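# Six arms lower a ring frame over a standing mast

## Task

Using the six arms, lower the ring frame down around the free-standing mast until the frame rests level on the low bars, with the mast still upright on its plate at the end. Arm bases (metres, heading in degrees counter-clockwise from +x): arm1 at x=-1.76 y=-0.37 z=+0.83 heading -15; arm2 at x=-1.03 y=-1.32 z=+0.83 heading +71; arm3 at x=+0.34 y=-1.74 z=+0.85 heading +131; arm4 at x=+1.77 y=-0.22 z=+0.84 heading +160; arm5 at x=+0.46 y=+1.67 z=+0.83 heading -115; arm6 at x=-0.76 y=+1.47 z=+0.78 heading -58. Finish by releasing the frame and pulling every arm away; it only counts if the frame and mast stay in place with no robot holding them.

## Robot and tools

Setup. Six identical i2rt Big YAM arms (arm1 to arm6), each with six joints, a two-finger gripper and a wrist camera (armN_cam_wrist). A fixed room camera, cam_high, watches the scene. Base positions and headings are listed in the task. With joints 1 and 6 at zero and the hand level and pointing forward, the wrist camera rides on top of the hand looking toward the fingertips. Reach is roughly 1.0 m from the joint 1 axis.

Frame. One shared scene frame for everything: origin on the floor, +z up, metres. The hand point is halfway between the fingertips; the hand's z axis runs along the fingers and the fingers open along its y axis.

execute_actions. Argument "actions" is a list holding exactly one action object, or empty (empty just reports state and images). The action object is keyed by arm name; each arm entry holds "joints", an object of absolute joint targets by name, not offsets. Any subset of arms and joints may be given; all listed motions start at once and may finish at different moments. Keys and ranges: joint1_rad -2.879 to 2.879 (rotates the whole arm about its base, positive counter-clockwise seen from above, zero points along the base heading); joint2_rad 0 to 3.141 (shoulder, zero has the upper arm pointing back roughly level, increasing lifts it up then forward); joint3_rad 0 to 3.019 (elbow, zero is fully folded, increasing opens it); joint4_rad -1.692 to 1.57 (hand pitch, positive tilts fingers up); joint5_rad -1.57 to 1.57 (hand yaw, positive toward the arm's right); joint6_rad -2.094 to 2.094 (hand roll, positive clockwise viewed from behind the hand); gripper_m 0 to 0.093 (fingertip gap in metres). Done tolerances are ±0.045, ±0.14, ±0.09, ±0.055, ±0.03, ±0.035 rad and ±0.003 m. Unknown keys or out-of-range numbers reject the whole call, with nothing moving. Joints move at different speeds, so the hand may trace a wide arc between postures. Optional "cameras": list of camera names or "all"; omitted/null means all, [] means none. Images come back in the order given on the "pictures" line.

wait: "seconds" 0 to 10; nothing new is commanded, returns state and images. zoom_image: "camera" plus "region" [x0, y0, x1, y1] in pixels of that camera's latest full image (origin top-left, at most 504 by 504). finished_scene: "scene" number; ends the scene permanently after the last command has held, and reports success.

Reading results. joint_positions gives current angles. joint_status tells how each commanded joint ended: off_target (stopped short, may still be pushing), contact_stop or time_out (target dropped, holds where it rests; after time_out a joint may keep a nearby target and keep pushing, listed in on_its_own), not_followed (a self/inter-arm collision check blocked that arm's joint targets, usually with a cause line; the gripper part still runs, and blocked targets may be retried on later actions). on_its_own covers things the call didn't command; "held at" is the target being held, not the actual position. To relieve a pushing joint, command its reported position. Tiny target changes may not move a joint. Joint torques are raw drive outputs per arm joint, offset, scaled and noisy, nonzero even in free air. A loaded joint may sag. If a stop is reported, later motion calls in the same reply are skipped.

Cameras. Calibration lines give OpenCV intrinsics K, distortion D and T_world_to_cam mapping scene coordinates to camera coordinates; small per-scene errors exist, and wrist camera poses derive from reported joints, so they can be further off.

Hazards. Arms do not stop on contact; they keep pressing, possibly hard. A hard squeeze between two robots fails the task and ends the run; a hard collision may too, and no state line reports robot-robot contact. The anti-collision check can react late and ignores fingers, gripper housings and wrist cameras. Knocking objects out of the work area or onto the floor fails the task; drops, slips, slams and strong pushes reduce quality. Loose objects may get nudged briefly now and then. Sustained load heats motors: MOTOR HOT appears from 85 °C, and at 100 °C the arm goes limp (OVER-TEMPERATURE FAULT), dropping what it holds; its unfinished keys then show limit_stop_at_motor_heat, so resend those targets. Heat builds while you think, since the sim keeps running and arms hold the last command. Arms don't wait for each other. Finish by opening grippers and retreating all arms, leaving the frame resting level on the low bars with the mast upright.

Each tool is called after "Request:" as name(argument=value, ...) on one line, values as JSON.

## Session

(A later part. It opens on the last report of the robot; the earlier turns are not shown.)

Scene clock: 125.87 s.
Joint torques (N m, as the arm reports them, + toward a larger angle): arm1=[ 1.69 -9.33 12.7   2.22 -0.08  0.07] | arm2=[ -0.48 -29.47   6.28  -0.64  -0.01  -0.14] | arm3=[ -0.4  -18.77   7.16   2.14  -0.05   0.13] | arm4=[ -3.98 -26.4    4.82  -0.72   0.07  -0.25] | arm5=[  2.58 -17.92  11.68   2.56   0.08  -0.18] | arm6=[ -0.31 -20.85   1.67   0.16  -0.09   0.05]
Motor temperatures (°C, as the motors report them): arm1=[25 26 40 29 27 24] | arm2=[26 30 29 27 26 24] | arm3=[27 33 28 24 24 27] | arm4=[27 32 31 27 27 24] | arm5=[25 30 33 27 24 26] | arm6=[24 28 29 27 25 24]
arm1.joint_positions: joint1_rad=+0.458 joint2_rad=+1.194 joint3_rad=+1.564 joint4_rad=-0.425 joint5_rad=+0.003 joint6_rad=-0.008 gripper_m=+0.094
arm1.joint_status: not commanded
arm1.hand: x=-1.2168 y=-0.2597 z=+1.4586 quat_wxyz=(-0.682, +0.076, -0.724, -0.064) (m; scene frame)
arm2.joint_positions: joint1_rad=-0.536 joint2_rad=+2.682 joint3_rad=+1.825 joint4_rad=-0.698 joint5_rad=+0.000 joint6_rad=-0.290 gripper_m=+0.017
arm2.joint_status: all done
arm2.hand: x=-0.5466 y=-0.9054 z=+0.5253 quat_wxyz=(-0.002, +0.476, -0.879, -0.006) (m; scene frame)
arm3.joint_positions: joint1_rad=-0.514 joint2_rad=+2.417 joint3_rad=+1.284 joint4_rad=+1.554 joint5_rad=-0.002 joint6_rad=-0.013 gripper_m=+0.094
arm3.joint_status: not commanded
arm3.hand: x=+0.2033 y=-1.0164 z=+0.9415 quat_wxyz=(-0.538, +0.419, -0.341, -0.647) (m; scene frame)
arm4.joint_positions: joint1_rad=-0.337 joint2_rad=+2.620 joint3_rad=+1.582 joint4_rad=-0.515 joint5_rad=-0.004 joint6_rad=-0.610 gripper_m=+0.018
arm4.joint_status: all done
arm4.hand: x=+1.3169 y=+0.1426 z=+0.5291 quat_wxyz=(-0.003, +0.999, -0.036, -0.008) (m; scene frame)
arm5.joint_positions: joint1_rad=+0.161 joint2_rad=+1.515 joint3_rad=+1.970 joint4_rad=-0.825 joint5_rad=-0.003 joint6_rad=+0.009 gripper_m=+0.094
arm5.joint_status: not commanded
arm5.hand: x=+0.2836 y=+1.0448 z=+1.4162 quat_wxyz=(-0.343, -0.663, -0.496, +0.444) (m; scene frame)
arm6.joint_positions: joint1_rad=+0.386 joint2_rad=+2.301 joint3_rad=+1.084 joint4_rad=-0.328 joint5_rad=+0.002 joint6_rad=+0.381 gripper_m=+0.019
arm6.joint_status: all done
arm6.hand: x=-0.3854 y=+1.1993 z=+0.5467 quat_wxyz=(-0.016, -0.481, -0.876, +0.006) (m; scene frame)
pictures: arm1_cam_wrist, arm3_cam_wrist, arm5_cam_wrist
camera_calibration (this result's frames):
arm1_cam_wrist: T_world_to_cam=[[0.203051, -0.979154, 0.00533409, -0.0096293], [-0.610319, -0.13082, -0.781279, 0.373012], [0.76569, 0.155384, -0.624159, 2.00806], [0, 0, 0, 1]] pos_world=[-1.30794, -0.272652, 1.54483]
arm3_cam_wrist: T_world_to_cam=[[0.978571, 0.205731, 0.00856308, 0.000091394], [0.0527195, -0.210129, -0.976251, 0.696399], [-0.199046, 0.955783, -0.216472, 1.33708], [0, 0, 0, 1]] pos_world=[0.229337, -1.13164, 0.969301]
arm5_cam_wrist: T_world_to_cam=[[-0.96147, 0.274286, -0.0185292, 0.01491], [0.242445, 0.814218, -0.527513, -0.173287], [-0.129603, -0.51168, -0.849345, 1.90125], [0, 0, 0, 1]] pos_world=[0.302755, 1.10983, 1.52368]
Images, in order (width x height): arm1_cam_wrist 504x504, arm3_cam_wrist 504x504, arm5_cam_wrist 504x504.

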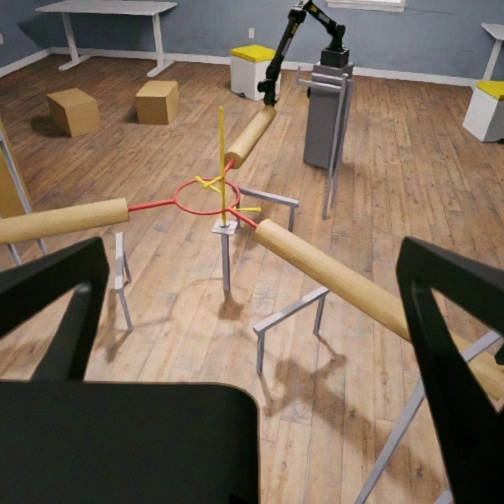

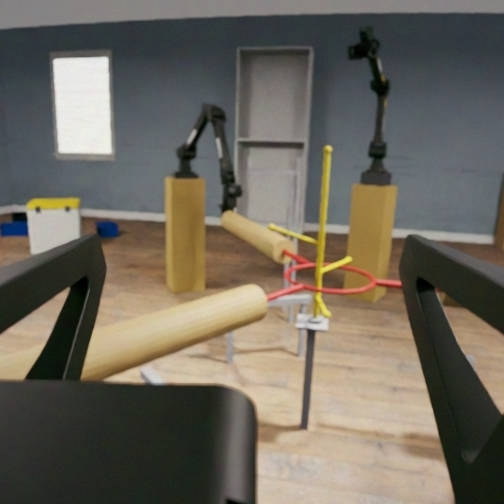

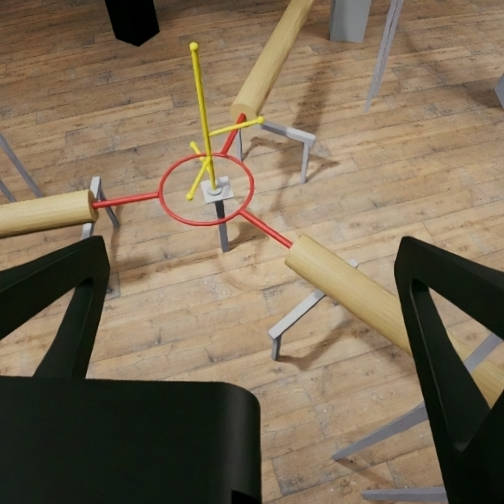

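Request:
execute_actions(actions=[{"arm2":{"joints":{"joint1_rad":-0.465,"joint2_rad":2.5,"joint3_rad":1.465,"joint4_rad":-0.5,"joint6_rad":-0.145}},"arm4":{"joints":{"joint1_rad":-0.08,"joint2_rad":2.505,"joint3_rad":1.345,"joint4_rad":-0.385,"joint6_rad":-0.265}},"arm6":{"joints":{"joint1_rad":0.382,"joint2_rad":2.375,"joint3_rad":1.31,"joint4_rad":-0.515,"joint6_rad":0.455}}}], cameras=[])

Request:
execute_actions(actions=[{"arm2":{"joints":{"joint1_rad":-0.37,"joint2_rad":2.415,"joint3_rad":1.19,"joint4_rad":-0.313,"joint6_rad":0.02}},"arm4":{"joints":{"joint1_rad":0.24,"joint2_rad":2.49,"joint3_rad":1.29,"joint4_rad":-0.35,"joint6_rad":0.123}},"arm6":{"joints":{"joint1_rad":0.376,"joint2_rad":2.475,"joint3_rad":1.585,"joint4_rad":-0.68,"joint6_rad":0.52}}}], cameras=["arm1_cam_wrist","arm3_cam_wrist","arm5_cam_wrist"])

Scene clock: 136.50 s.
Joint torques (N m, as the arm reports them, + toward a larger angle): arm1=[ 1.68 -9.36 12.71  2.23 -0.07  0.07] | arm2=[ -0.59 -26.4    3.42  -0.19  -0.12  -0.04] | arm3=[ -0.45 -18.79   7.2    2.14  -0.05   0.13] | arm4=[ -3.02 -23.21   2.98  -0.38  -0.08  -0.09] | arm5=[  2.69 -18.2   11.73   2.55   0.07  -0.18] | arm6=[ -0.51 -22.85   3.11  -0.12   0.06   0.03]
Motor temperatures (°C, as the motors report them): arm1=[25 26 41 29 27 24] | arm2=[26 31 29 27 26 24] | arm3=[27 34 28 24 24 27] | arm4=[27 33 30 27 27 24] | arm5=[25 30 34 27 24 26] | arm6=[24 28 28 27 25 24]
arm1.joint_positions: joint1_rad=+0.458 joint2_rad=+1.194 joint3_rad=+1.564 joint4_rad=-0.425 joint5_rad=+0.003 joint6_rad=-0.008 gripper_m=+0.094
arm1.joint_status: not commanded
arm1.hand: x=-1.2168 y=-0.2597 z=+1.4586 quat_wxyz=(-0.682, +0.076, -0.724, -0.064) (m; scene frame)
arm2.joint_positions: joint1_rad=-0.467 joint2_rad=+2.542 joint3_rad=+1.473 joint4_rad=-0.494 joint5_rad=+0.003 joint6_rad=-0.149 gripper_m=+0.017
arm2.joint_status: all done
arm2.hand: x=-0.6384 y=-0.9339 z=+0.5307 quat_wxyz=(+0.002, +0.445, -0.896, -0.003) (m; scene frame)
arm3.joint_positions: joint1_rad=-0.514 joint2_rad=+2.417 joint3_rad=+1.284 joint4_rad=+1.554 joint5_rad=-0.002 joint6_rad=-0.013 gripper_m=+0.094
arm3.joint_status: not commanded
arm3.hand: x=+0.2033 y=-1.0164 z=+0.9415 quat_wxyz=(-0.538, +0.419, -0.341, -0.647) (m; scene frame)
arm4.joint_positions: joint1_rad=-0.066 joint2_rad=+2.533 joint3_rad=+1.349 joint4_rad=-0.374 joint5_rad=+0.001 joint6_rad=-0.264 gripper_m=+0.018
arm4.joint_status: all done
arm4.hand: x=+1.2938 y=-0.0166 z=+0.5356 quat_wxyz=(-0.002, +0.997, -0.074, -0.006) (m; scene frame)
arm5.joint_positions: joint1_rad=+0.161 joint2_rad=+1.515 joint3_rad=+1.970 joint4_rad=-0.825 joint5_rad=-0.003 joint6_rad=+0.009 gripper_m=+0.094
arm5.joint_status: not commanded
arm5.hand: x=+0.2836 y=+1.0448 z=+1.4162 quat_wxyz=(-0.343, -0.663, -0.496, +0.444) (m; scene frame)
arm6.joint_positions: joint1_rad=+0.373 joint2_rad=+2.385 joint3_rad=+1.318 joint4_rad=-0.491 joint5_rad=-0.001 joint6_rad=+0.443 gripper_m=+0.019
arm6.joint_status: all done
arm6.hand: x=-0.3342 y=+1.1549 z=+0.5449 quat_wxyz=(-0.010, -0.514, -0.858, +0.003) (m; scene frame)
pictures: none
No camera images: the call's "cameras" was empty. Leave "cameras" out to get every camera's image.

Scene clock: 137.73 s.
Joint torques (N m, as the arm reports them, + toward a larger angle): arm1=[ 1.65 -9.38 12.68  2.2  -0.08  0.07] | arm2=[ -0.91 -23.01   2.14  -0.12  -0.13  -0.05] | arm3=[ -0.34 -18.89   7.16   2.15  -0.04   0.11] | arm4=[ -2.32 -23.23   1.84  -0.4   -0.03  -0.01] | arm5=[  2.28 -17.97  11.63   2.58   0.06  -0.17] | arm6=[ -0.29 -25.89   4.65  -0.06  -0.04   0.14]
Motor temperatures (°C, as the motors report them): arm1=[25 26 41 29 27 24] | arm2=[26 31 29 27 26 24] | arm3=[27 34 28 24 24 27] | arm4=[27 33 30 27 27 24] | arm5=[25 30 34 27 24 26] | arm6=[24 28 28 27 25 24]
arm1.joint_positions: joint1_rad=+0.458 joint2_rad=+1.194 joint3_rad=+1.564 joint4_rad=-0.425 joint5_rad=+0.003 joint6_rad=-0.008 gripper_m=+0.094
arm1.joint_status: not commanded
arm1.hand: x=-1.2168 y=-0.2597 z=+1.4586 quat_wxyz=(-0.682, +0.076, -0.724, -0.064) (m; scene frame)
arm2.joint_positions: joint1_rad=-0.367 joint2_rad=+2.444 joint3_rad=+1.199 joint4_rad=-0.309 joint5_rad=+0.004 joint6_rad=+0.016 gripper_m=+0.017
arm2.joint_status: all done
arm2.hand: x=-0.7278 y=-0.9543 z=+0.5385 quat_wxyz=(-0.003, +0.415, -0.910, -0.006) (m; scene frame)
arm3.joint_positions: joint1_rad=-0.514 joint2_rad=+2.417 joint3_rad=+1.284 joint4_rad=+1.554 joint5_rad=-0.002 joint6_rad=-0.013 gripper_m=+0.094
arm3.joint_status: not commanded
arm3.hand: x=+0.2033 y=-1.0164 z=+0.9415 quat_wxyz=(-0.538, +0.419, -0.341, -0.647) (m; scene frame)
arm4.joint_positions: joint1_rad=+0.245 joint2_rad=+2.519 joint3_rad=+1.303 joint4_rad=-0.338 joint5_rad=+0.001 joint6_rad=+0.118 gripper_m=+0.018
arm4.joint_status: all done
arm4.hand: x=+1.2657 y=-0.1735 z=+0.5360 quat_wxyz=(+0.000, +0.994, -0.108, -0.008) (m; scene frame)
arm5.joint_positions: joint1_rad=+0.161 joint2_rad=+1.515 joint3_rad=+1.970 joint4_rad=-0.825 joint5_rad=-0.003 joint6_rad=+0.009 gripper_m=+0.094
arm5.joint_status: not commanded
arm5.hand: x=+0.2836 y=+1.0448 z=+1.4162 quat_wxyz=(-0.343, -0.663, -0.496, +0.444) (m; scene frame)
arm6.joint_positions: joint1_rad=+0.366 joint2_rad=+2.487 joint3_rad=+1.584 joint4_rad=-0.660 joint5_rad=+0.002 joint6_rad=+0.500 gripper_m=+0.019
arm6.joint_status: all done
arm6.hand: x=-0.2803 y=+1.1087 z=+0.5461 quat_wxyz=(-0.008, -0.541, -0.841, +0.004) (m; scene frame)
pictures: arm1_cam_wrist, arm3_cam_wrist, arm5_cam_wrist
camera_calibration (this result's frames):
arm1_cam_wrist: T_world_to_cam=[[0.203051, -0.979154, 0.00533409, -0.0096293], [-0.610319, -0.13082, -0.781279, 0.373012], [0.76569, 0.155384, -0.624159, 2.00806], [0, 0, 0, 1]] pos_world=[-1.30794, -0.272652, 1.54483]
arm3_cam_wrist: T_world_to_cam=[[0.978571, 0.205731, 0.00856308, 0.000091394], [0.0527195, -0.210129, -0.976251, 0.696399], [-0.199046, 0.955783, -0.216472, 1.33708], [0, 0, 0, 1]] pos_world=[0.229337, -1.13164, 0.969301]
arm5_cam_wrist: T_world_to_cam=[[-0.96147, 0.274286, -0.0185292, 0.01491], [0.242445, 0.814218, -0.527513, -0.173287], [-0.129603, -0.51168, -0.849345, 1.90125], [0, 0, 0, 1]] pos_world=[0.302755, 1.10983, 1.52368]
Images, in order (width x height): arm1_cam_wrist 504x504, arm3_cam_wrist 504x504, arm5_cam_wrist 504x504.

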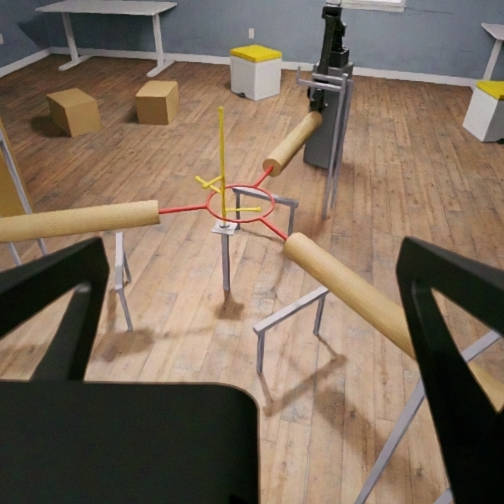

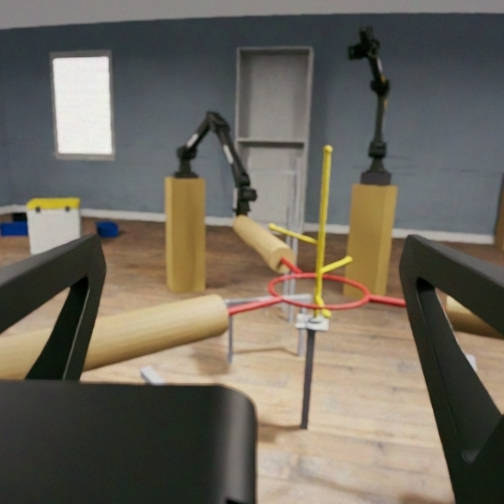

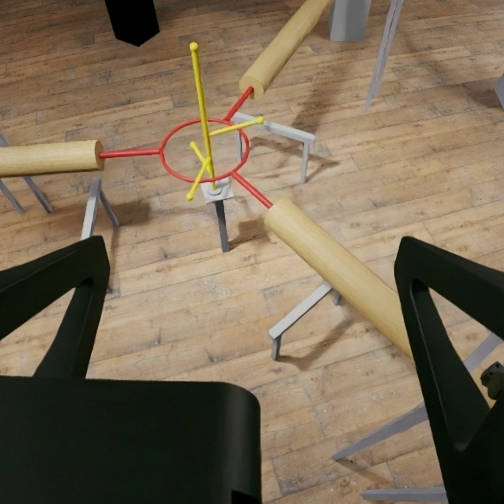

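Request:
execute_actions(actions=[{"arm2":{"joints":{"joint2_rad":2.65,"joint3_rad":1.33,"joint4_rad":-0.23}},"arm4":{"joints":{"joint2_rad":2.72,"joint3_rad":1.44,"joint4_rad":-0.28}},"arm6":{"joints":{"joint2_rad":2.66,"joint3_rad":1.665,"joint4_rad":-0.575}}}], cameras=["arm3_cam_wrist"])

Request:
execute_actions(actions=[{"arm2":{"joints":{"joint1_rad":-0.26,"joint2_rad":2.7,"joint3_rad":1.5,"joint4_rad":-0.36,"joint6_rad":0.13}},"arm4":{"joints":{"joint1_rad":0.095,"joint2_rad":2.755,"joint3_rad":1.545,"joint4_rad":-0.355,"joint6_rad":-0.03}},"arm6":{"joints":{"joint1_rad":0.475,"joint2_rad":2.595,"joint3_rad":1.465,"joint4_rad":-0.44,"joint6_rad":0.61}}}], cameras=["arm1_cam_wrist","arm3_cam_wrist","arm5_cam_wrist"])

Scene clock: 146.97 s.
Joint torques (N m, as the arm reports them, + toward a larger angle): arm1=[ 1.62 -9.46 12.7   2.22 -0.08  0.07] | arm2=[ -0.94 -23.67   0.97  -0.29   0.03  -0.05] | arm3=[ -0.39 -18.7    7.18   2.14  -0.04   0.13] | arm4=[ -1.43 -23.14   0.92  -0.65  -0.24   0.12] | arm5=[  2.58 -18.03  11.65   2.7    0.05  -0.19] | arm6=[  0.05 -26.34   4.    -0.28  -0.26   0.14]
Motor temperatures (°C, as the motors report them): arm1=[25 26 41 29 27 24] | arm2=[26 30 28 27 26 24] | arm3=[27 34 28 24 24 27] | arm4=[27 33 30 27 27 24] | arm5=[25 30 34 27 24 26] | arm6=[24 29 29 27 25 24]
arm1.joint_positions: joint1_rad=+0.458 joint2_rad=+1.194 joint3_rad=+1.564 joint4_rad=-0.425 joint5_rad=+0.003 joint6_rad=-0.008 gripper_m=+0.094
arm1.joint_status: not commanded
arm1.hand: x=-1.2168 y=-0.2597 z=+1.4586 quat_wxyz=(-0.682, +0.076, -0.724, -0.064) (m; scene frame)
arm2.joint_positions: joint1_rad=-0.367 joint2_rad=+2.680 joint3_rad=+1.346 joint4_rad=-0.221 joint5_rad=+0.000 joint6_rad=+0.016 gripper_m=+0.017
arm2.joint_status: all done
arm2.hand: x=-0.7279 y=-0.9517 z=+0.4458 quat_wxyz=(-0.002, +0.415, -0.910, -0.007) (m; scene frame)
arm3.joint_positions: joint1_rad=-0.514 joint2_rad=+2.417 joint3_rad=+1.284 joint4_rad=+1.554 joint5_rad=-0.002 joint6_rad=-0.013 gripper_m=+0.094
arm3.joint_status: not commanded
arm3.hand: x=+0.2033 y=-1.0164 z=+0.9415 quat_wxyz=(-0.538, +0.419, -0.341, -0.647) (m; scene frame)
arm4.joint_positions: joint1_rad=+0.235 joint2_rad=+2.740 joint3_rad=+1.456 joint4_rad=-0.264 joint5_rad=+0.006 joint6_rad=+0.108 gripper_m=+0.018
arm4.joint_status: all done
arm4.hand: x=+1.2623 y=-0.1675 z=+0.4476 quat_wxyz=(-0.002, +0.994, -0.108, -0.011) (m; scene frame)
arm5.joint_positions: joint1_rad=+0.161 joint2_rad=+1.515 joint3_rad=+1.970 joint4_rad=-0.825 joint5_rad=-0.003 joint6_rad=+0.009 gripper_m=+0.094
arm5.joint_status: not commanded
arm5.hand: x=+0.2836 y=+1.0448 z=+1.4162 quat_wxyz=(-0.343, -0.663, -0.496, +0.444) (m; scene frame)
arm6.joint_positions: joint1_rad=+0.365 joint2_rad=+2.677 joint3_rad=+1.664 joint4_rad=-0.548 joint5_rad=+0.007 joint6_rad=+0.501 gripper_m=+0.019
arm6.joint_status: all done
arm6.hand: x=-0.2861 y=+1.1108 z=+0.4543 quat_wxyz=(-0.009, -0.542, -0.840, +0.007) (m; scene frame)
pictures: arm3_cam_wrist
camera_calibration (this result's frames):
arm3_cam_wrist: T_world_to_cam=[[0.978571, 0.205731, 0.00856308, 0.000091394], [0.0527195, -0.210129, -0.976251, 0.696399], [-0.199046, 0.955783, -0.216472, 1.33708], [0, 0, 0, 1]] pos_world=[0.229337, -1.13164, 0.969301]
Images, in order (width x height): arm3_cam_wrist 504x504.

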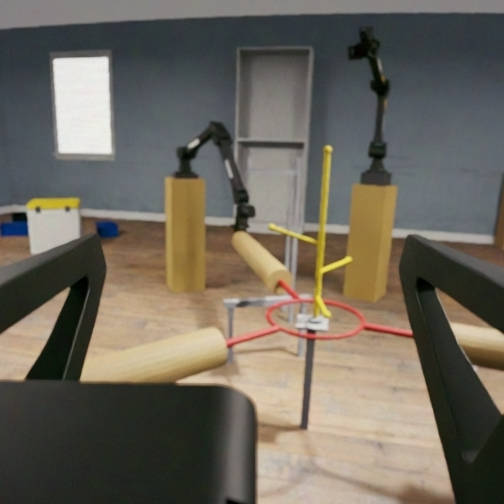

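Scene clock: 148.10 s.
Joint torques (N m, as the arm reports them, + toward a larger angle): arm1=[ 1.61 -9.41 12.7   2.23 -0.07  0.07] | arm2=[ -1.15 -24.12   2.14  -0.8    0.03  -0.03] | arm3=[ -0.33 -18.85   7.18   2.18  -0.05   0.13] | arm4=[ -1.18 -23.1    2.08  -0.92  -0.12   0.13] | arm5=[  2.32 -17.83  11.75   2.6    0.08  -0.18] | arm6=[ -0.4  -26.04   2.47  -0.06  -0.33   0.08]
Motor temperatures (°C, as the motors report them): arm1=[25 26 41 29 27 24] | arm2=[26 30 28 27 26 24] | arm3=[27 34 28 24 24 27] | arm4=[27 33 30 27 27 24] | arm5=[25 30 34 27 24 26] | arm6=[24 29 29 27 25 24]
arm1.joint_positions: joint1_rad=+0.458 joint2_rad=+1.194 joint3_rad=+1.564 joint4_rad=-0.425 joint5_rad=+0.003 joint6_rad=-0.008 gripper_m=+0.094
arm1.joint_status: not commanded
arm1.hand: x=-1.2168 y=-0.2597 z=+1.4586 quat_wxyz=(-0.682, +0.076, -0.724, -0.064) (m; scene frame)
arm2.joint_positions: joint1_rad=-0.254 joint2_rad=+2.718 joint3_rad=+1.513 joint4_rad=-0.336 joint5_rad=+0.001 joint6_rad=+0.125 gripper_m=+0.017
arm2.joint_status: all done
arm2.hand: x=-0.7418 y=-0.8735 z=+0.4469 quat_wxyz=(-0.007, +0.417, -0.909, -0.011) (m; scene frame)
arm3.joint_positions: joint1_rad=-0.514 joint2_rad=+2.417 joint3_rad=+1.284 joint4_rad=+1.554 joint5_rad=-0.002 joint6_rad=-0.013 gripper_m=+0.094
arm3.joint_status: not commanded
arm3.hand: x=+0.2033 y=-1.0164 z=+0.9415 quat_wxyz=(-0.538, +0.419, -0.341, -0.647) (m; scene frame)
arm4.joint_positions: joint1_rad=+0.091 joint2_rad=+2.768 joint3_rad=+1.556 joint4_rad=-0.331 joint5_rad=+0.002 joint6_rad=-0.046 gripper_m=+0.018
arm4.joint_status: all done
arm4.hand: x=+1.2464 y=-0.0883 z=+0.4460 quat_wxyz=(-0.002, +0.995, -0.104, -0.013) (m; scene frame)
arm5.joint_positions: joint1_rad=+0.161 joint2_rad=+1.515 joint3_rad=+1.970 joint4_rad=-0.825 joint5_rad=-0.003 joint6_rad=+0.009 gripper_m=+0.094
arm5.joint_status: not commanded
arm5.hand: x=+0.2836 y=+1.0448 z=+1.4162 quat_wxyz=(-0.343, -0.663, -0.496, +0.444) (m; scene frame)
arm6.joint_positions: joint1_rad=+0.466 joint2_rad=+2.627 joint3_rad=+1.473 joint4_rad=-0.422 joint5_rad=+0.009 joint6_rad=+0.596 gripper_m=+0.019
arm6.joint_status: all done
arm6.hand: x=-0.3013 y=+1.1895 z=+0.4467 quat_wxyz=(-0.001, -0.540, -0.842, +0.007) (m; scene frame)
pictures: arm1_cam_wrist, arm3_cam_wrist, arm5_cam_wrist
camera_calibration (this result's frames):
arm1_cam_wrist: T_world_to_cam=[[0.203051, -0.979154, 0.00533409, -0.0096293], [-0.610319, -0.13082, -0.781279, 0.373012], [0.76569, 0.155384, -0.624159, 2.00806], [0, 0, 0, 1]] pos_world=[-1.30794, -0.272652, 1.54483]
arm3_cam_wrist: T_world_to_cam=[[0.978571, 0.205731, 0.00856308, 0.000091394], [0.0527195, -0.210129, -0.976251, 0.696399], [-0.199046, 0.955783, -0.216472, 1.33708], [0, 0, 0, 1]] pos_world=[0.229337, -1.13164, 0.969301]
arm5_cam_wrist: T_world_to_cam=[[-0.96147, 0.274286, -0.0185292, 0.01491], [0.242445, 0.814218, -0.527513, -0.173287], [-0.129603, -0.51168, -0.849345, 1.90125], [0, 0, 0, 1]] pos_world=[0.302755, 1.10983, 1.52368]
Images, in order (width x height): arm1_cam_wrist 504x504, arm3_cam_wrist 504x504, arm5_cam_wrist 504x504.

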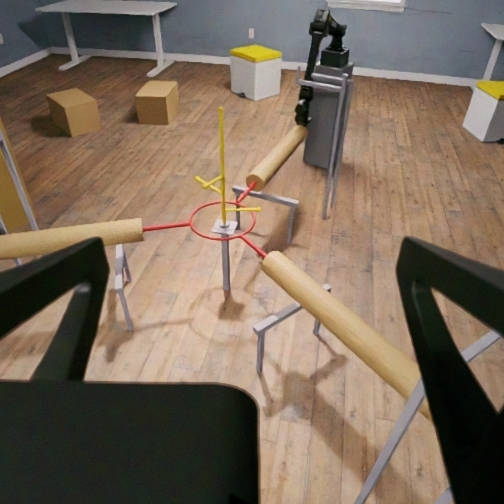

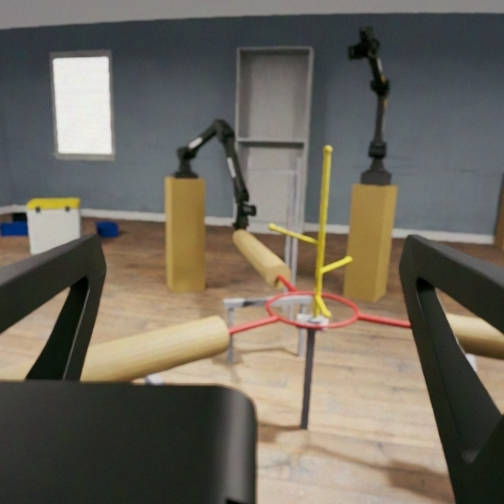

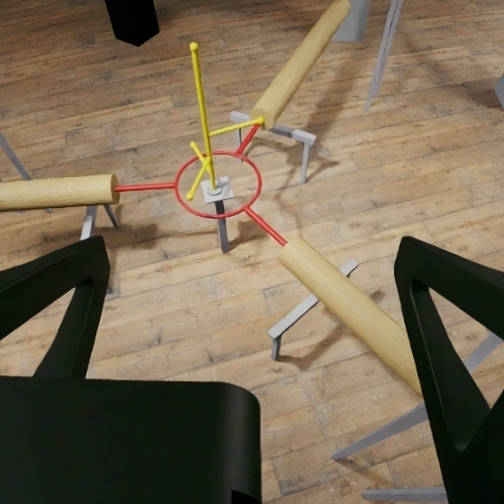

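Request:
execute_actions(actions=[{"arm2":{"joints":{"joint2_rad":2.93,"joint3_rad":1.675,"joint4_rad":-0.32}},"arm4":{"joints":{"joint2_rad":2.99,"joint3_rad":1.74,"joint4_rad":-0.33}},"arm6":{"joints":{"joint2_rad":2.82,"joint3_rad":1.64,"joint4_rad":-0.385}}}], cameras=[])

Request:
execute_actions(actions=[{"arm2":{"joints":{"joint2_rad":3.01,"joint3_rad":1.75,"joint4_rad":-0.32}},"arm4":{"joints":{"joint2_rad":3.07,"joint3_rad":1.82,"joint4_rad":-0.335}},"arm6":{"joints":{"joint2_rad":2.9,"joint3_rad":1.705,"joint4_rad":-0.375}}}], cameras=["arm1_cam_wrist","arm3_cam_wrist","cam_high"])

Scene clock: 155.60 s.
Joint torques (N m, as the arm reports them, + toward a larger angle): arm1=[ 1.6  -9.37 12.69  2.23 -0.07  0.07] | arm2=[ -0.96 -23.59   1.07  -0.58  -0.13  -0.03] | arm3=[ -0.36 -18.82   7.14   2.14  -0.05   0.13] | arm4=[ -2.52 -22.39   1.15  -0.87   0.03   0.01] | arm5=[  2.84 -17.9   11.68   2.65   0.08  -0.18] | arm6=[ -0.14 -24.76   2.73   0.17  -0.31   0.07]
Motor temperatures (°C, as the motors report them): arm1=[25 26 41 29 27 24] | arm2=[26 30 27 27 26 24] | arm3=[27 34 28 24 24 27] | arm4=[27 33 29 27 27 24] | arm5=[25 30 34 27 24 26] | arm6=[24 29 28 27 25 24]
arm1.joint_positions: joint1_rad=+0.458 joint2_rad=+1.194 joint3_rad=+1.564 joint4_rad=-0.425 joint5_rad=+0.003 joint6_rad=-0.008 gripper_m=+0.094
arm1.joint_status: not commanded
arm1.hand: x=-1.2168 y=-0.2597 z=+1.4586 quat_wxyz=(-0.682, +0.076, -0.724, -0.064) (m; scene frame)
arm2.joint_positions: joint1_rad=-0.258 joint2_rad=+2.942 joint3_rad=+1.700 joint4_rad=-0.302 joint5_rad=+0.004 joint6_rad=+0.126 gripper_m=+0.017
arm2.joint_status: all done
arm2.hand: x=-0.7418 y=-0.8768 z=+0.3570 quat_wxyz=(-0.007, +0.415, -0.910, -0.009) (m; scene frame)
arm3.joint_positions: joint1_rad=-0.514 joint2_rad=+2.417 joint3_rad=+1.284 joint4_rad=+1.554 joint5_rad=-0.002 joint6_rad=-0.013 gripper_m=+0.094
arm3.joint_status: not commanded
arm3.hand: x=+0.2033 y=-1.0164 z=+0.9415 quat_wxyz=(-0.538, +0.419, -0.341, -0.647) (m; scene frame)
arm4.joint_positions: joint1_rad=+0.102 joint2_rad=+2.997 joint3_rad=+1.758 joint4_rad=-0.307 joint5_rad=-0.001 joint6_rad=-0.036 gripper_m=+0.018
arm4.joint_status: all done
arm4.hand: x=+1.2485 y=-0.0954 z=+0.3545 quat_wxyz=(+0.000, +0.995, -0.103, -0.012) (m; scene frame)
arm5.joint_positions: joint1_rad=+0.161 joint2_rad=+1.515 joint3_rad=+1.970 joint4_rad=-0.825 joint5_rad=-0.003 joint6_rad=+0.009 gripper_m=+0.094
arm5.joint_status: not commanded
arm5.hand: x=+0.2836 y=+1.0448 z=+1.4162 quat_wxyz=(-0.343, -0.663, -0.496, +0.444) (m; scene frame)
arm6.joint_positions: joint1_rad=+0.461 joint2_rad=+2.835 joint3_rad=+1.640 joint4_rad=-0.370 joint5_rad=+0.008 joint6_rad=+0.598 gripper_m=+0.019
arm6.joint_status: all done
arm6.hand: x=-0.2963 y=+1.1834 z=+0.3630 quat_wxyz=(-0.007, -0.542, -0.840, +0.007) (m; scene frame)
pictures: none
No camera images: the call's "cameras" was empty. Leave "cameras" out to get every camera's image.

Scene clock: 156.30 s.
Joint torques (N m, as the arm reports them, + toward a larger angle): arm1=[ 1.66 -9.35 12.68  2.25 -0.08  0.07] | arm2=[ -0.92 -18.11   4.73  -0.05  -0.06  -0.04] | arm3=[ -0.47 -18.8    7.22   2.14  -0.05   0.11] | arm4=[ -2.5  -17.18   5.59   0.38   0.1    0.  ] | arm5=[  2.36 -17.78  11.63   2.65   0.04  -0.2 ] | arm6=[ -0.08 -18.93   5.96   1.26  -0.03   0.07]
Motor temperatures (°C, as the motors report them): arm1=[25 26 41 29 27 24] | arm2=[26 30 27 27 26 24] | arm3=[27 34 28 24 24 27] | arm4=[27 33 29 27 27 24] | arm5=[25 30 34 27 24 26] | arm6=[24 29 28 27 25 24]
arm1.joint_positions: joint1_rad=+0.458 joint2_rad=+1.194 joint3_rad=+1.564 joint4_rad=-0.425 joint5_rad=+0.003 joint6_rad=-0.008 gripper_m=+0.094
arm1.joint_status: not commanded
arm1.hand: x=-1.2168 y=-0.2597 z=+1.4586 quat_wxyz=(-0.682, +0.076, -0.724, -0.064) (m; scene frame)
arm2.joint_positions: joint1_rad=-0.258 joint2_rad=+2.956 joint3_rad=+1.723 joint4_rad=-0.318 joint5_rad=+0.002 joint6_rad=+0.126 gripper_m=+0.017
arm2.joint_status: all done
arm2.hand: x=-0.7414 y=-0.8754 z=+0.3523 quat_wxyz=(-0.003, +0.415, -0.910, -0.008) (m; scene frame)
arm3.joint_positions: joint1_rad=-0.514 joint2_rad=+2.417 joint3_rad=+1.284 joint4_rad=+1.554 joint5_rad=-0.002 joint6_rad=-0.013 gripper_m=+0.094
arm3.joint_status: not commanded
arm3.hand: x=+0.2033 y=-1.0164 z=+0.9415 quat_wxyz=(-0.538, +0.419, -0.341, -0.647) (m; scene frame)
arm4.joint_positions: joint1_rad=+0.103 joint2_rad=+3.018 joint3_rad=+1.792 joint4_rad=-0.341 joint5_rad=-0.003 joint6_rad=-0.035 gripper_m=+0.018
arm4.joint_status: all done
arm4.hand: x=+1.2491 y=-0.0964 z=+0.3481 quat_wxyz=(+0.002, +0.995, -0.103, -0.002) (m; scene frame)
arm5.joint_positions: joint1_rad=+0.161 joint2_rad=+1.515 joint3_rad=+1.970 joint4_rad=-0.825 joint5_rad=-0.003 joint6_rad=+0.009 gripper_m=+0.094
arm5.joint_status: not commanded
arm5.hand: x=+0.2836 y=+1.0448 z=+1.4162 quat_wxyz=(-0.343, -0.663, -0.496, +0.444) (m; scene frame)
arm6.joint_positions: joint1_rad=+0.462 joint2_rad=+2.846 joint3_rad=+1.663 joint4_rad=-0.391 joint5_rad=+0.002 joint6_rad=+0.598 gripper_m=+0.019
arm6.joint_status: all done
arm6.hand: x=-0.2940 y=+1.1837 z=+0.3600 quat_wxyz=(-0.002, -0.542, -0.840, +0.004) (m; scene frame)
pictures: arm1_cam_wrist, arm3_cam_wrist, cam_high
camera_calibration (this result's frames):
arm1_cam_wrist: T_world_to_cam=[[0.203051, -0.979154, 0.00533409, -0.0096293], [-0.610319, -0.13082, -0.781279, 0.373012], [0.76569, 0.155384, -0.624159, 2.00806], [0, 0, 0, 1]] pos_world=[-1.30794, -0.272652, 1.54483]
arm3_cam_wrist: T_world_to_cam=[[0.978571, 0.205731, 0.00856308, 0.000091394], [0.0527195, -0.210129, -0.976251, 0.696399], [-0.199046, 0.955783, -0.216472, 1.33708], [0, 0, 0, 1]] pos_world=[0.229337, -1.13164, 0.969301]
Images, in order (width x height): arm1_cam_wrist 504x504, arm3_cam_wrist 504x504, cam_high 504x504.

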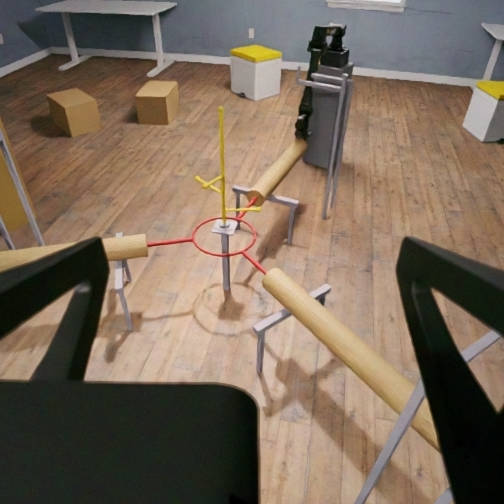

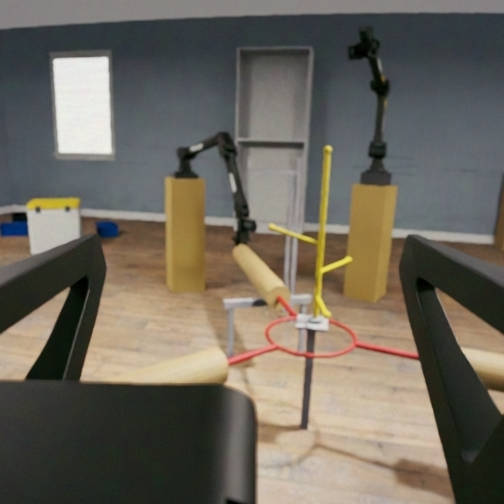

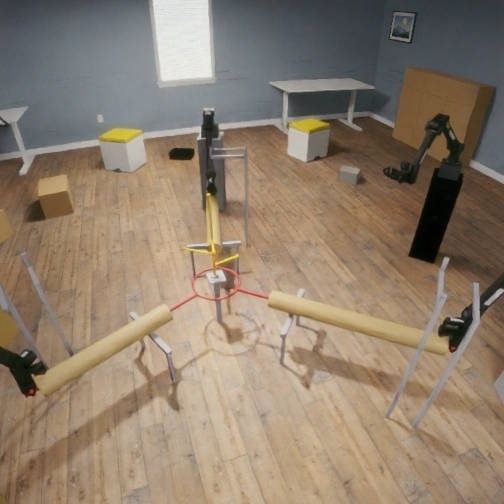

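Landed. Release.

Request:
execute_actions(actions=[{"arm2":{"joints":{"joint2_rad":2.96,"joint3_rad":1.71,"gripper_m":0.09}},"arm4":{"joints":{"joint2_rad":3.02,"joint3_rad":1.78,"gripper_m":0.09}},"arm6":{"joints":{"joint2_rad":2.85,"joint3_rad":1.65,"gripper_m":0.09}}}], cameras=[])

Request:
execute_actions(actions=[{"arm2":{"joints":{"joint2_rad":2.75,"joint3_rad":1.48}},"arm4":{"joints":{"joint2_rad":2.8,"joint3_rad":1.53}},"arm6":{"joints":{"joint2_rad":2.63,"joint3_rad":1.45,"joint4_rad":-0.43}}}], cameras=[])

Request:
execute_actions(actions=[{"arm2":{"joints":{"joint2_rad":2.1,"joint3_rad":0.87}},"arm4":{"joints":{"joint2_rad":2.1,"joint3_rad":0.87}},"arm6":{"joints":{"joint2_rad":2.0,"joint3_rad":0.87}}}], cameras=["cam_high","arm1_cam_wrist"])

Scene clock: 161.80 s.
Joint torques (N m, as the arm reports them, + toward a larger angle): arm1=[ 1.67 -9.37 12.72  2.23 -0.07  0.07] | arm2=[ -0.88 -22.41   2.63  -0.06  -0.06  -0.04] | arm3=[ -0.42 -18.91   7.22   2.16  -0.06   0.13] | arm4=[ -2.26 -21.93   2.73   0.32   0.1   -0.01] | arm5=[  2.28 -18.05  11.7    2.64   0.05  -0.19] | arm6=[ -0.31 -23.26   2.44   1.19  -0.04   0.07]
Motor temperatures (°C, as the motors report them): arm1=[25 26 42 29 27 24] | arm2=[26 30 27 27 26 24] | arm3=[27 34 28 24 24 27] | arm4=[27 32 30 27 27 24] | arm5=[25 30 34 27 24 26] | arm6=[24 29 29 27 25 24]
arm1.joint_positions: joint1_rad=+0.458 joint2_rad=+1.194 joint3_rad=+1.564 joint4_rad=-0.425 joint5_rad=+0.003 joint6_rad=-0.008 gripper_m=+0.094
arm1.joint_status: not commanded
arm1.hand: x=-1.2168 y=-0.2597 z=+1.4586 quat_wxyz=(-0.682, +0.076, -0.724, -0.064) (m; scene frame)
arm2.joint_positions: joint1_rad=-0.258 joint2_rad=+2.959 joint3_rad=+1.711 joint4_rad=-0.318 joint5_rad=+0.002 joint6_rad=+0.126 gripper_m=+0.090
arm2.joint_status: all done
arm2.hand: x=-0.7464 y=-0.8829 z=+0.3496 quat_wxyz=(+0.003, +0.415, -0.910, -0.004) (m; scene frame)
arm3.joint_positions: joint1_rad=-0.514 joint2_rad=+2.417 joint3_rad=+1.284 joint4_rad=+1.554 joint5_rad=-0.002 joint6_rad=-0.013 gripper_m=+0.094
arm3.joint_status: not commanded
arm3.hand: x=+0.2033 y=-1.0164 z=+0.9415 quat_wxyz=(-0.538, +0.419, -0.341, -0.647) (m; scene frame)
arm4.joint_positions: joint1_rad=+0.101 joint2_rad=+3.018 joint3_rad=+1.779 joint4_rad=-0.340 joint5_rad=-0.003 joint6_rad=-0.035 gripper_m=+0.090
arm4.joint_status: all done
arm4.hand: x=+1.2570 y=-0.0975 z=+0.3464 quat_wxyz=(+0.003, +0.995, -0.104, +0.005) (m; scene frame)
arm5.joint_positions: joint1_rad=+0.161 joint2_rad=+1.515 joint3_rad=+1.970 joint4_rad=-0.825 joint5_rad=-0.003 joint6_rad=+0.009 gripper_m=+0.094
arm5.joint_status: not commanded
arm5.hand: x=+0.2836 y=+1.0448 z=+1.4162 quat_wxyz=(-0.343, -0.663, -0.496, +0.444) (m; scene frame)
arm6.joint_positions: joint1_rad=+0.462 joint2_rad=+2.846 joint3_rad=+1.654 joint4_rad=-0.387 joint5_rad=+0.002 joint6_rad=+0.598 gripper_m=+0.090
arm6.joint_status: all done
arm6.hand: x=-0.2979 y=+1.1861 z=+0.3587 quat_wxyz=(+0.001, -0.542, -0.840, +0.004) (m; scene frame)
pictures: none
No camera images: the call's "cameras" was empty. Leave "cameras" out to get every camera's image.

Scene clock: 162.97 s.
Joint torques (N m, as the arm reports them, + toward a larger angle): arm1=[ 1.66 -9.34 12.68  2.24 -0.07  0.07] | arm2=[ -0.77 -21.86   2.48  -0.08  -0.05  -0.03] | arm3=[ -0.25 -18.75   7.13   2.13  -0.04   0.12] | arm4=[ -2.47 -21.23   2.52   0.24   0.1   -0.01] | arm5=[  2.92 -17.91  11.56   2.63   0.04  -0.18] | arm6=[ -0.09 -22.27   2.94   0.57  -0.04   0.06]
Motor temperatures (°C, as the motors report them): arm1=[25 26 42 29 27 24] | arm2=[26 30 27 27 26 24] | arm3=[27 35 28 24 24 27] | arm4=[27 32 30 27 27 24] | arm5=[25 30 34 27 24 26] | arm6=[24 29 29 27 25 24]
arm1.joint_positions: joint1_rad=+0.458 joint2_rad=+1.194 joint3_rad=+1.564 joint4_rad=-0.425 joint5_rad=+0.003 joint6_rad=-0.008 gripper_m=+0.094
arm1.joint_status: not commanded
arm1.hand: x=-1.2168 y=-0.2597 z=+1.4586 quat_wxyz=(-0.682, +0.076, -0.724, -0.064) (m; scene frame)
arm2.joint_positions: joint1_rad=-0.258 joint2_rad=+2.749 joint3_rad=+1.481 joint4_rad=-0.318 joint5_rad=+0.002 joint6_rad=+0.126 gripper_m=+0.090
arm2.joint_status: all done
arm2.hand: x=-0.7569 y=-0.9003 z=+0.4275 quat_wxyz=(+0.011, +0.415, -0.910, +0.001) (m; scene frame)
arm3.joint_positions: joint1_rad=-0.514 joint2_rad=+2.417 joint3_rad=+1.284 joint4_rad=+1.554 joint5_rad=-0.002 joint6_rad=-0.013 gripper_m=+0.094
arm3.joint_status: not commanded
arm3.hand: x=+0.2033 y=-1.0164 z=+0.9415 quat_wxyz=(-0.538, +0.419, -0.341, -0.647) (m; scene frame)
arm4.joint_positions: joint1_rad=+0.101 joint2_rad=+2.800 joint3_rad=+1.530 joint4_rad=-0.340 joint5_rad=-0.003 joint6_rad=-0.035 gripper_m=+0.090
arm4.joint_status: all done
arm4.hand: x=+1.2790 y=-0.1028 z=+0.4269 quat_wxyz=(+0.005, +0.994, -0.104, +0.019) (m; scene frame)
arm5.joint_positions: joint1_rad=+0.161 joint2_rad=+1.515 joint3_rad=+1.970 joint4_rad=-0.825 joint5_rad=-0.003 joint6_rad=+0.009 gripper_m=+0.094
arm5.joint_status: not commanded
arm5.hand: x=+0.2836 y=+1.0448 z=+1.4162 quat_wxyz=(-0.343, -0.663, -0.496, +0.444) (m; scene frame)
arm6.joint_positions: joint1_rad=+0.462 joint2_rad=+2.623 joint3_rad=+1.449 joint4_rad=-0.426 joint5_rad=+0.002 joint6_rad=+0.598 gripper_m=+0.090
arm6.joint_status: all done
arm6.hand: x=-0.3134 y=+1.1962 z=+0.4448 quat_wxyz=(+0.011, -0.542, -0.840, +0.004) (m; scene frame)
pictures: none
No camera images: the call's "cameras" was empty. Leave "cameras" out to get every camera's image.

Scene clock: 164.33 s.
Joint torques (N m, as the arm reports them, + toward a larger angle): arm1=[ 1.72 -9.4  12.7   2.2  -0.08  0.07] | arm2=[ -0.83 -16.57   2.99  -0.02  -0.05  -0.03] | arm3=[ -0.38 -18.86   7.19   2.13  -0.04   0.13] | arm4=[ -2.42 -16.16   3.19   0.39   0.1   -0.01] | arm5=[  2.33 -18.06  11.6    2.59   0.07  -0.2 ] | arm6=[  0.23 -15.54   3.2    0.65  -0.03   0.06]
Motor temperatures (°C, as the motors report them): arm1=[25 26 42 29 27 24] | arm2=[26 30 27 27 26 24] | arm3=[27 35 28 24 24 27] | arm4=[27 32 30 27 27 24] | arm5=[25 30 34 27 24 26] | arm6=[24 29 29 27 25 24]
arm1.joint_positions: joint1_rad=+0.458 joint2_rad=+1.194 joint3_rad=+1.564 joint4_rad=-0.425 joint5_rad=+0.003 joint6_rad=-0.008 gripper_m=+0.094
arm1.joint_status: not commanded
arm1.hand: x=-1.2168 y=-0.2597 z=+1.4586 quat_wxyz=(-0.682, +0.076, -0.724, -0.064) (m; scene frame)
arm2.joint_positions: joint1_rad=-0.258 joint2_rad=+2.099 joint3_rad=+0.868 joint4_rad=-0.318 joint5_rad=+0.002 joint6_rad=+0.126 gripper_m=+0.090
arm2.joint_status: all done
arm2.hand: x=-0.8121 y=-0.9874 z=+0.6432 quat_wxyz=(-0.004, +0.415, -0.910, -0.009) (m; scene frame)
arm3.joint_positions: joint1_rad=-0.514 joint2_rad=+2.417 joint3_rad=+1.284 joint4_rad=+1.554 joint5_rad=-0.002 joint6_rad=-0.013 gripper_m=+0.094
arm3.joint_status: not commanded
arm3.hand: x=+0.2033 y=-1.0164 z=+0.9415 quat_wxyz=(-0.538, +0.419, -0.341, -0.647) (m; scene frame)
arm4.joint_positions: joint1_rad=+0.101 joint2_rad=+2.105 joint3_rad=+0.867 joint4_rad=-0.340 joint5_rad=-0.003 joint6_rad=-0.035 gripper_m=+0.090
arm4.joint_status: all done
arm4.hand: x=+1.3849 y=-0.1289 z=+0.6590 quat_wxyz=(+0.003, +0.995, -0.104, +0.004) (m; scene frame)
arm5.joint_positions: joint1_rad=+0.161 joint2_rad=+1.515 joint3_rad=+1.970 joint4_rad=-0.825 joint5_rad=-0.003 joint6_rad=+0.009 gripper_m=+0.094
arm5.joint_status: not commanded
arm5.hand: x=+0.2836 y=+1.0448 z=+1.4162 quat_wxyz=(-0.343, -0.663, -0.496, +0.444) (m; scene frame)
arm6.joint_positions: joint1_rad=+0.462 joint2_rad=+1.993 joint3_rad=+0.872 joint4_rad=-0.427 joint5_rad=+0.002 joint6_rad=+0.598 gripper_m=+0.090
arm6.joint_status: all done
arm6.hand: x=-0.4114 y=+1.2573 z=+0.6411 quat_wxyz=(-0.015, -0.542, -0.840, +0.003) (m; scene frame)
pictures: arm1_cam_wrist, cam_high
camera_calibration (this result's frames):
arm1_cam_wrist: T_world_to_cam=[[0.203051, -0.979154, 0.00533409, -0.0096293], [-0.610319, -0.13082, -0.781279, 0.373012], [0.76569, 0.155384, -0.624159, 2.00806], [0, 0, 0, 1]] pos_world=[-1.30794, -0.272652, 1.54483]
Images, in order (width x height): arm1_cam_wrist 504x504, cam_high 504x504.

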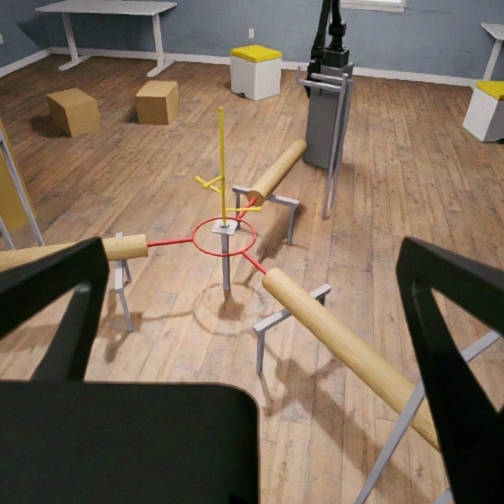

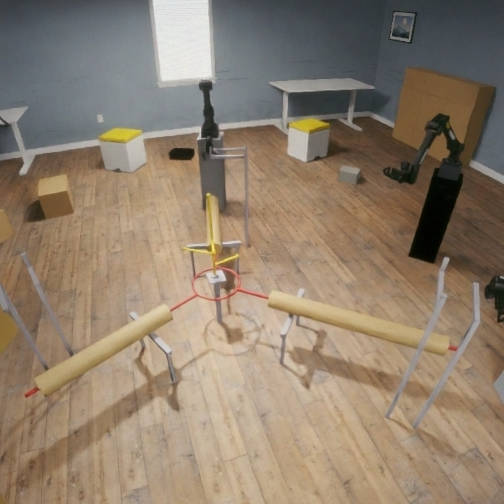

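Request:
finished_scene(scene=1)

The scene is finished: the task was done.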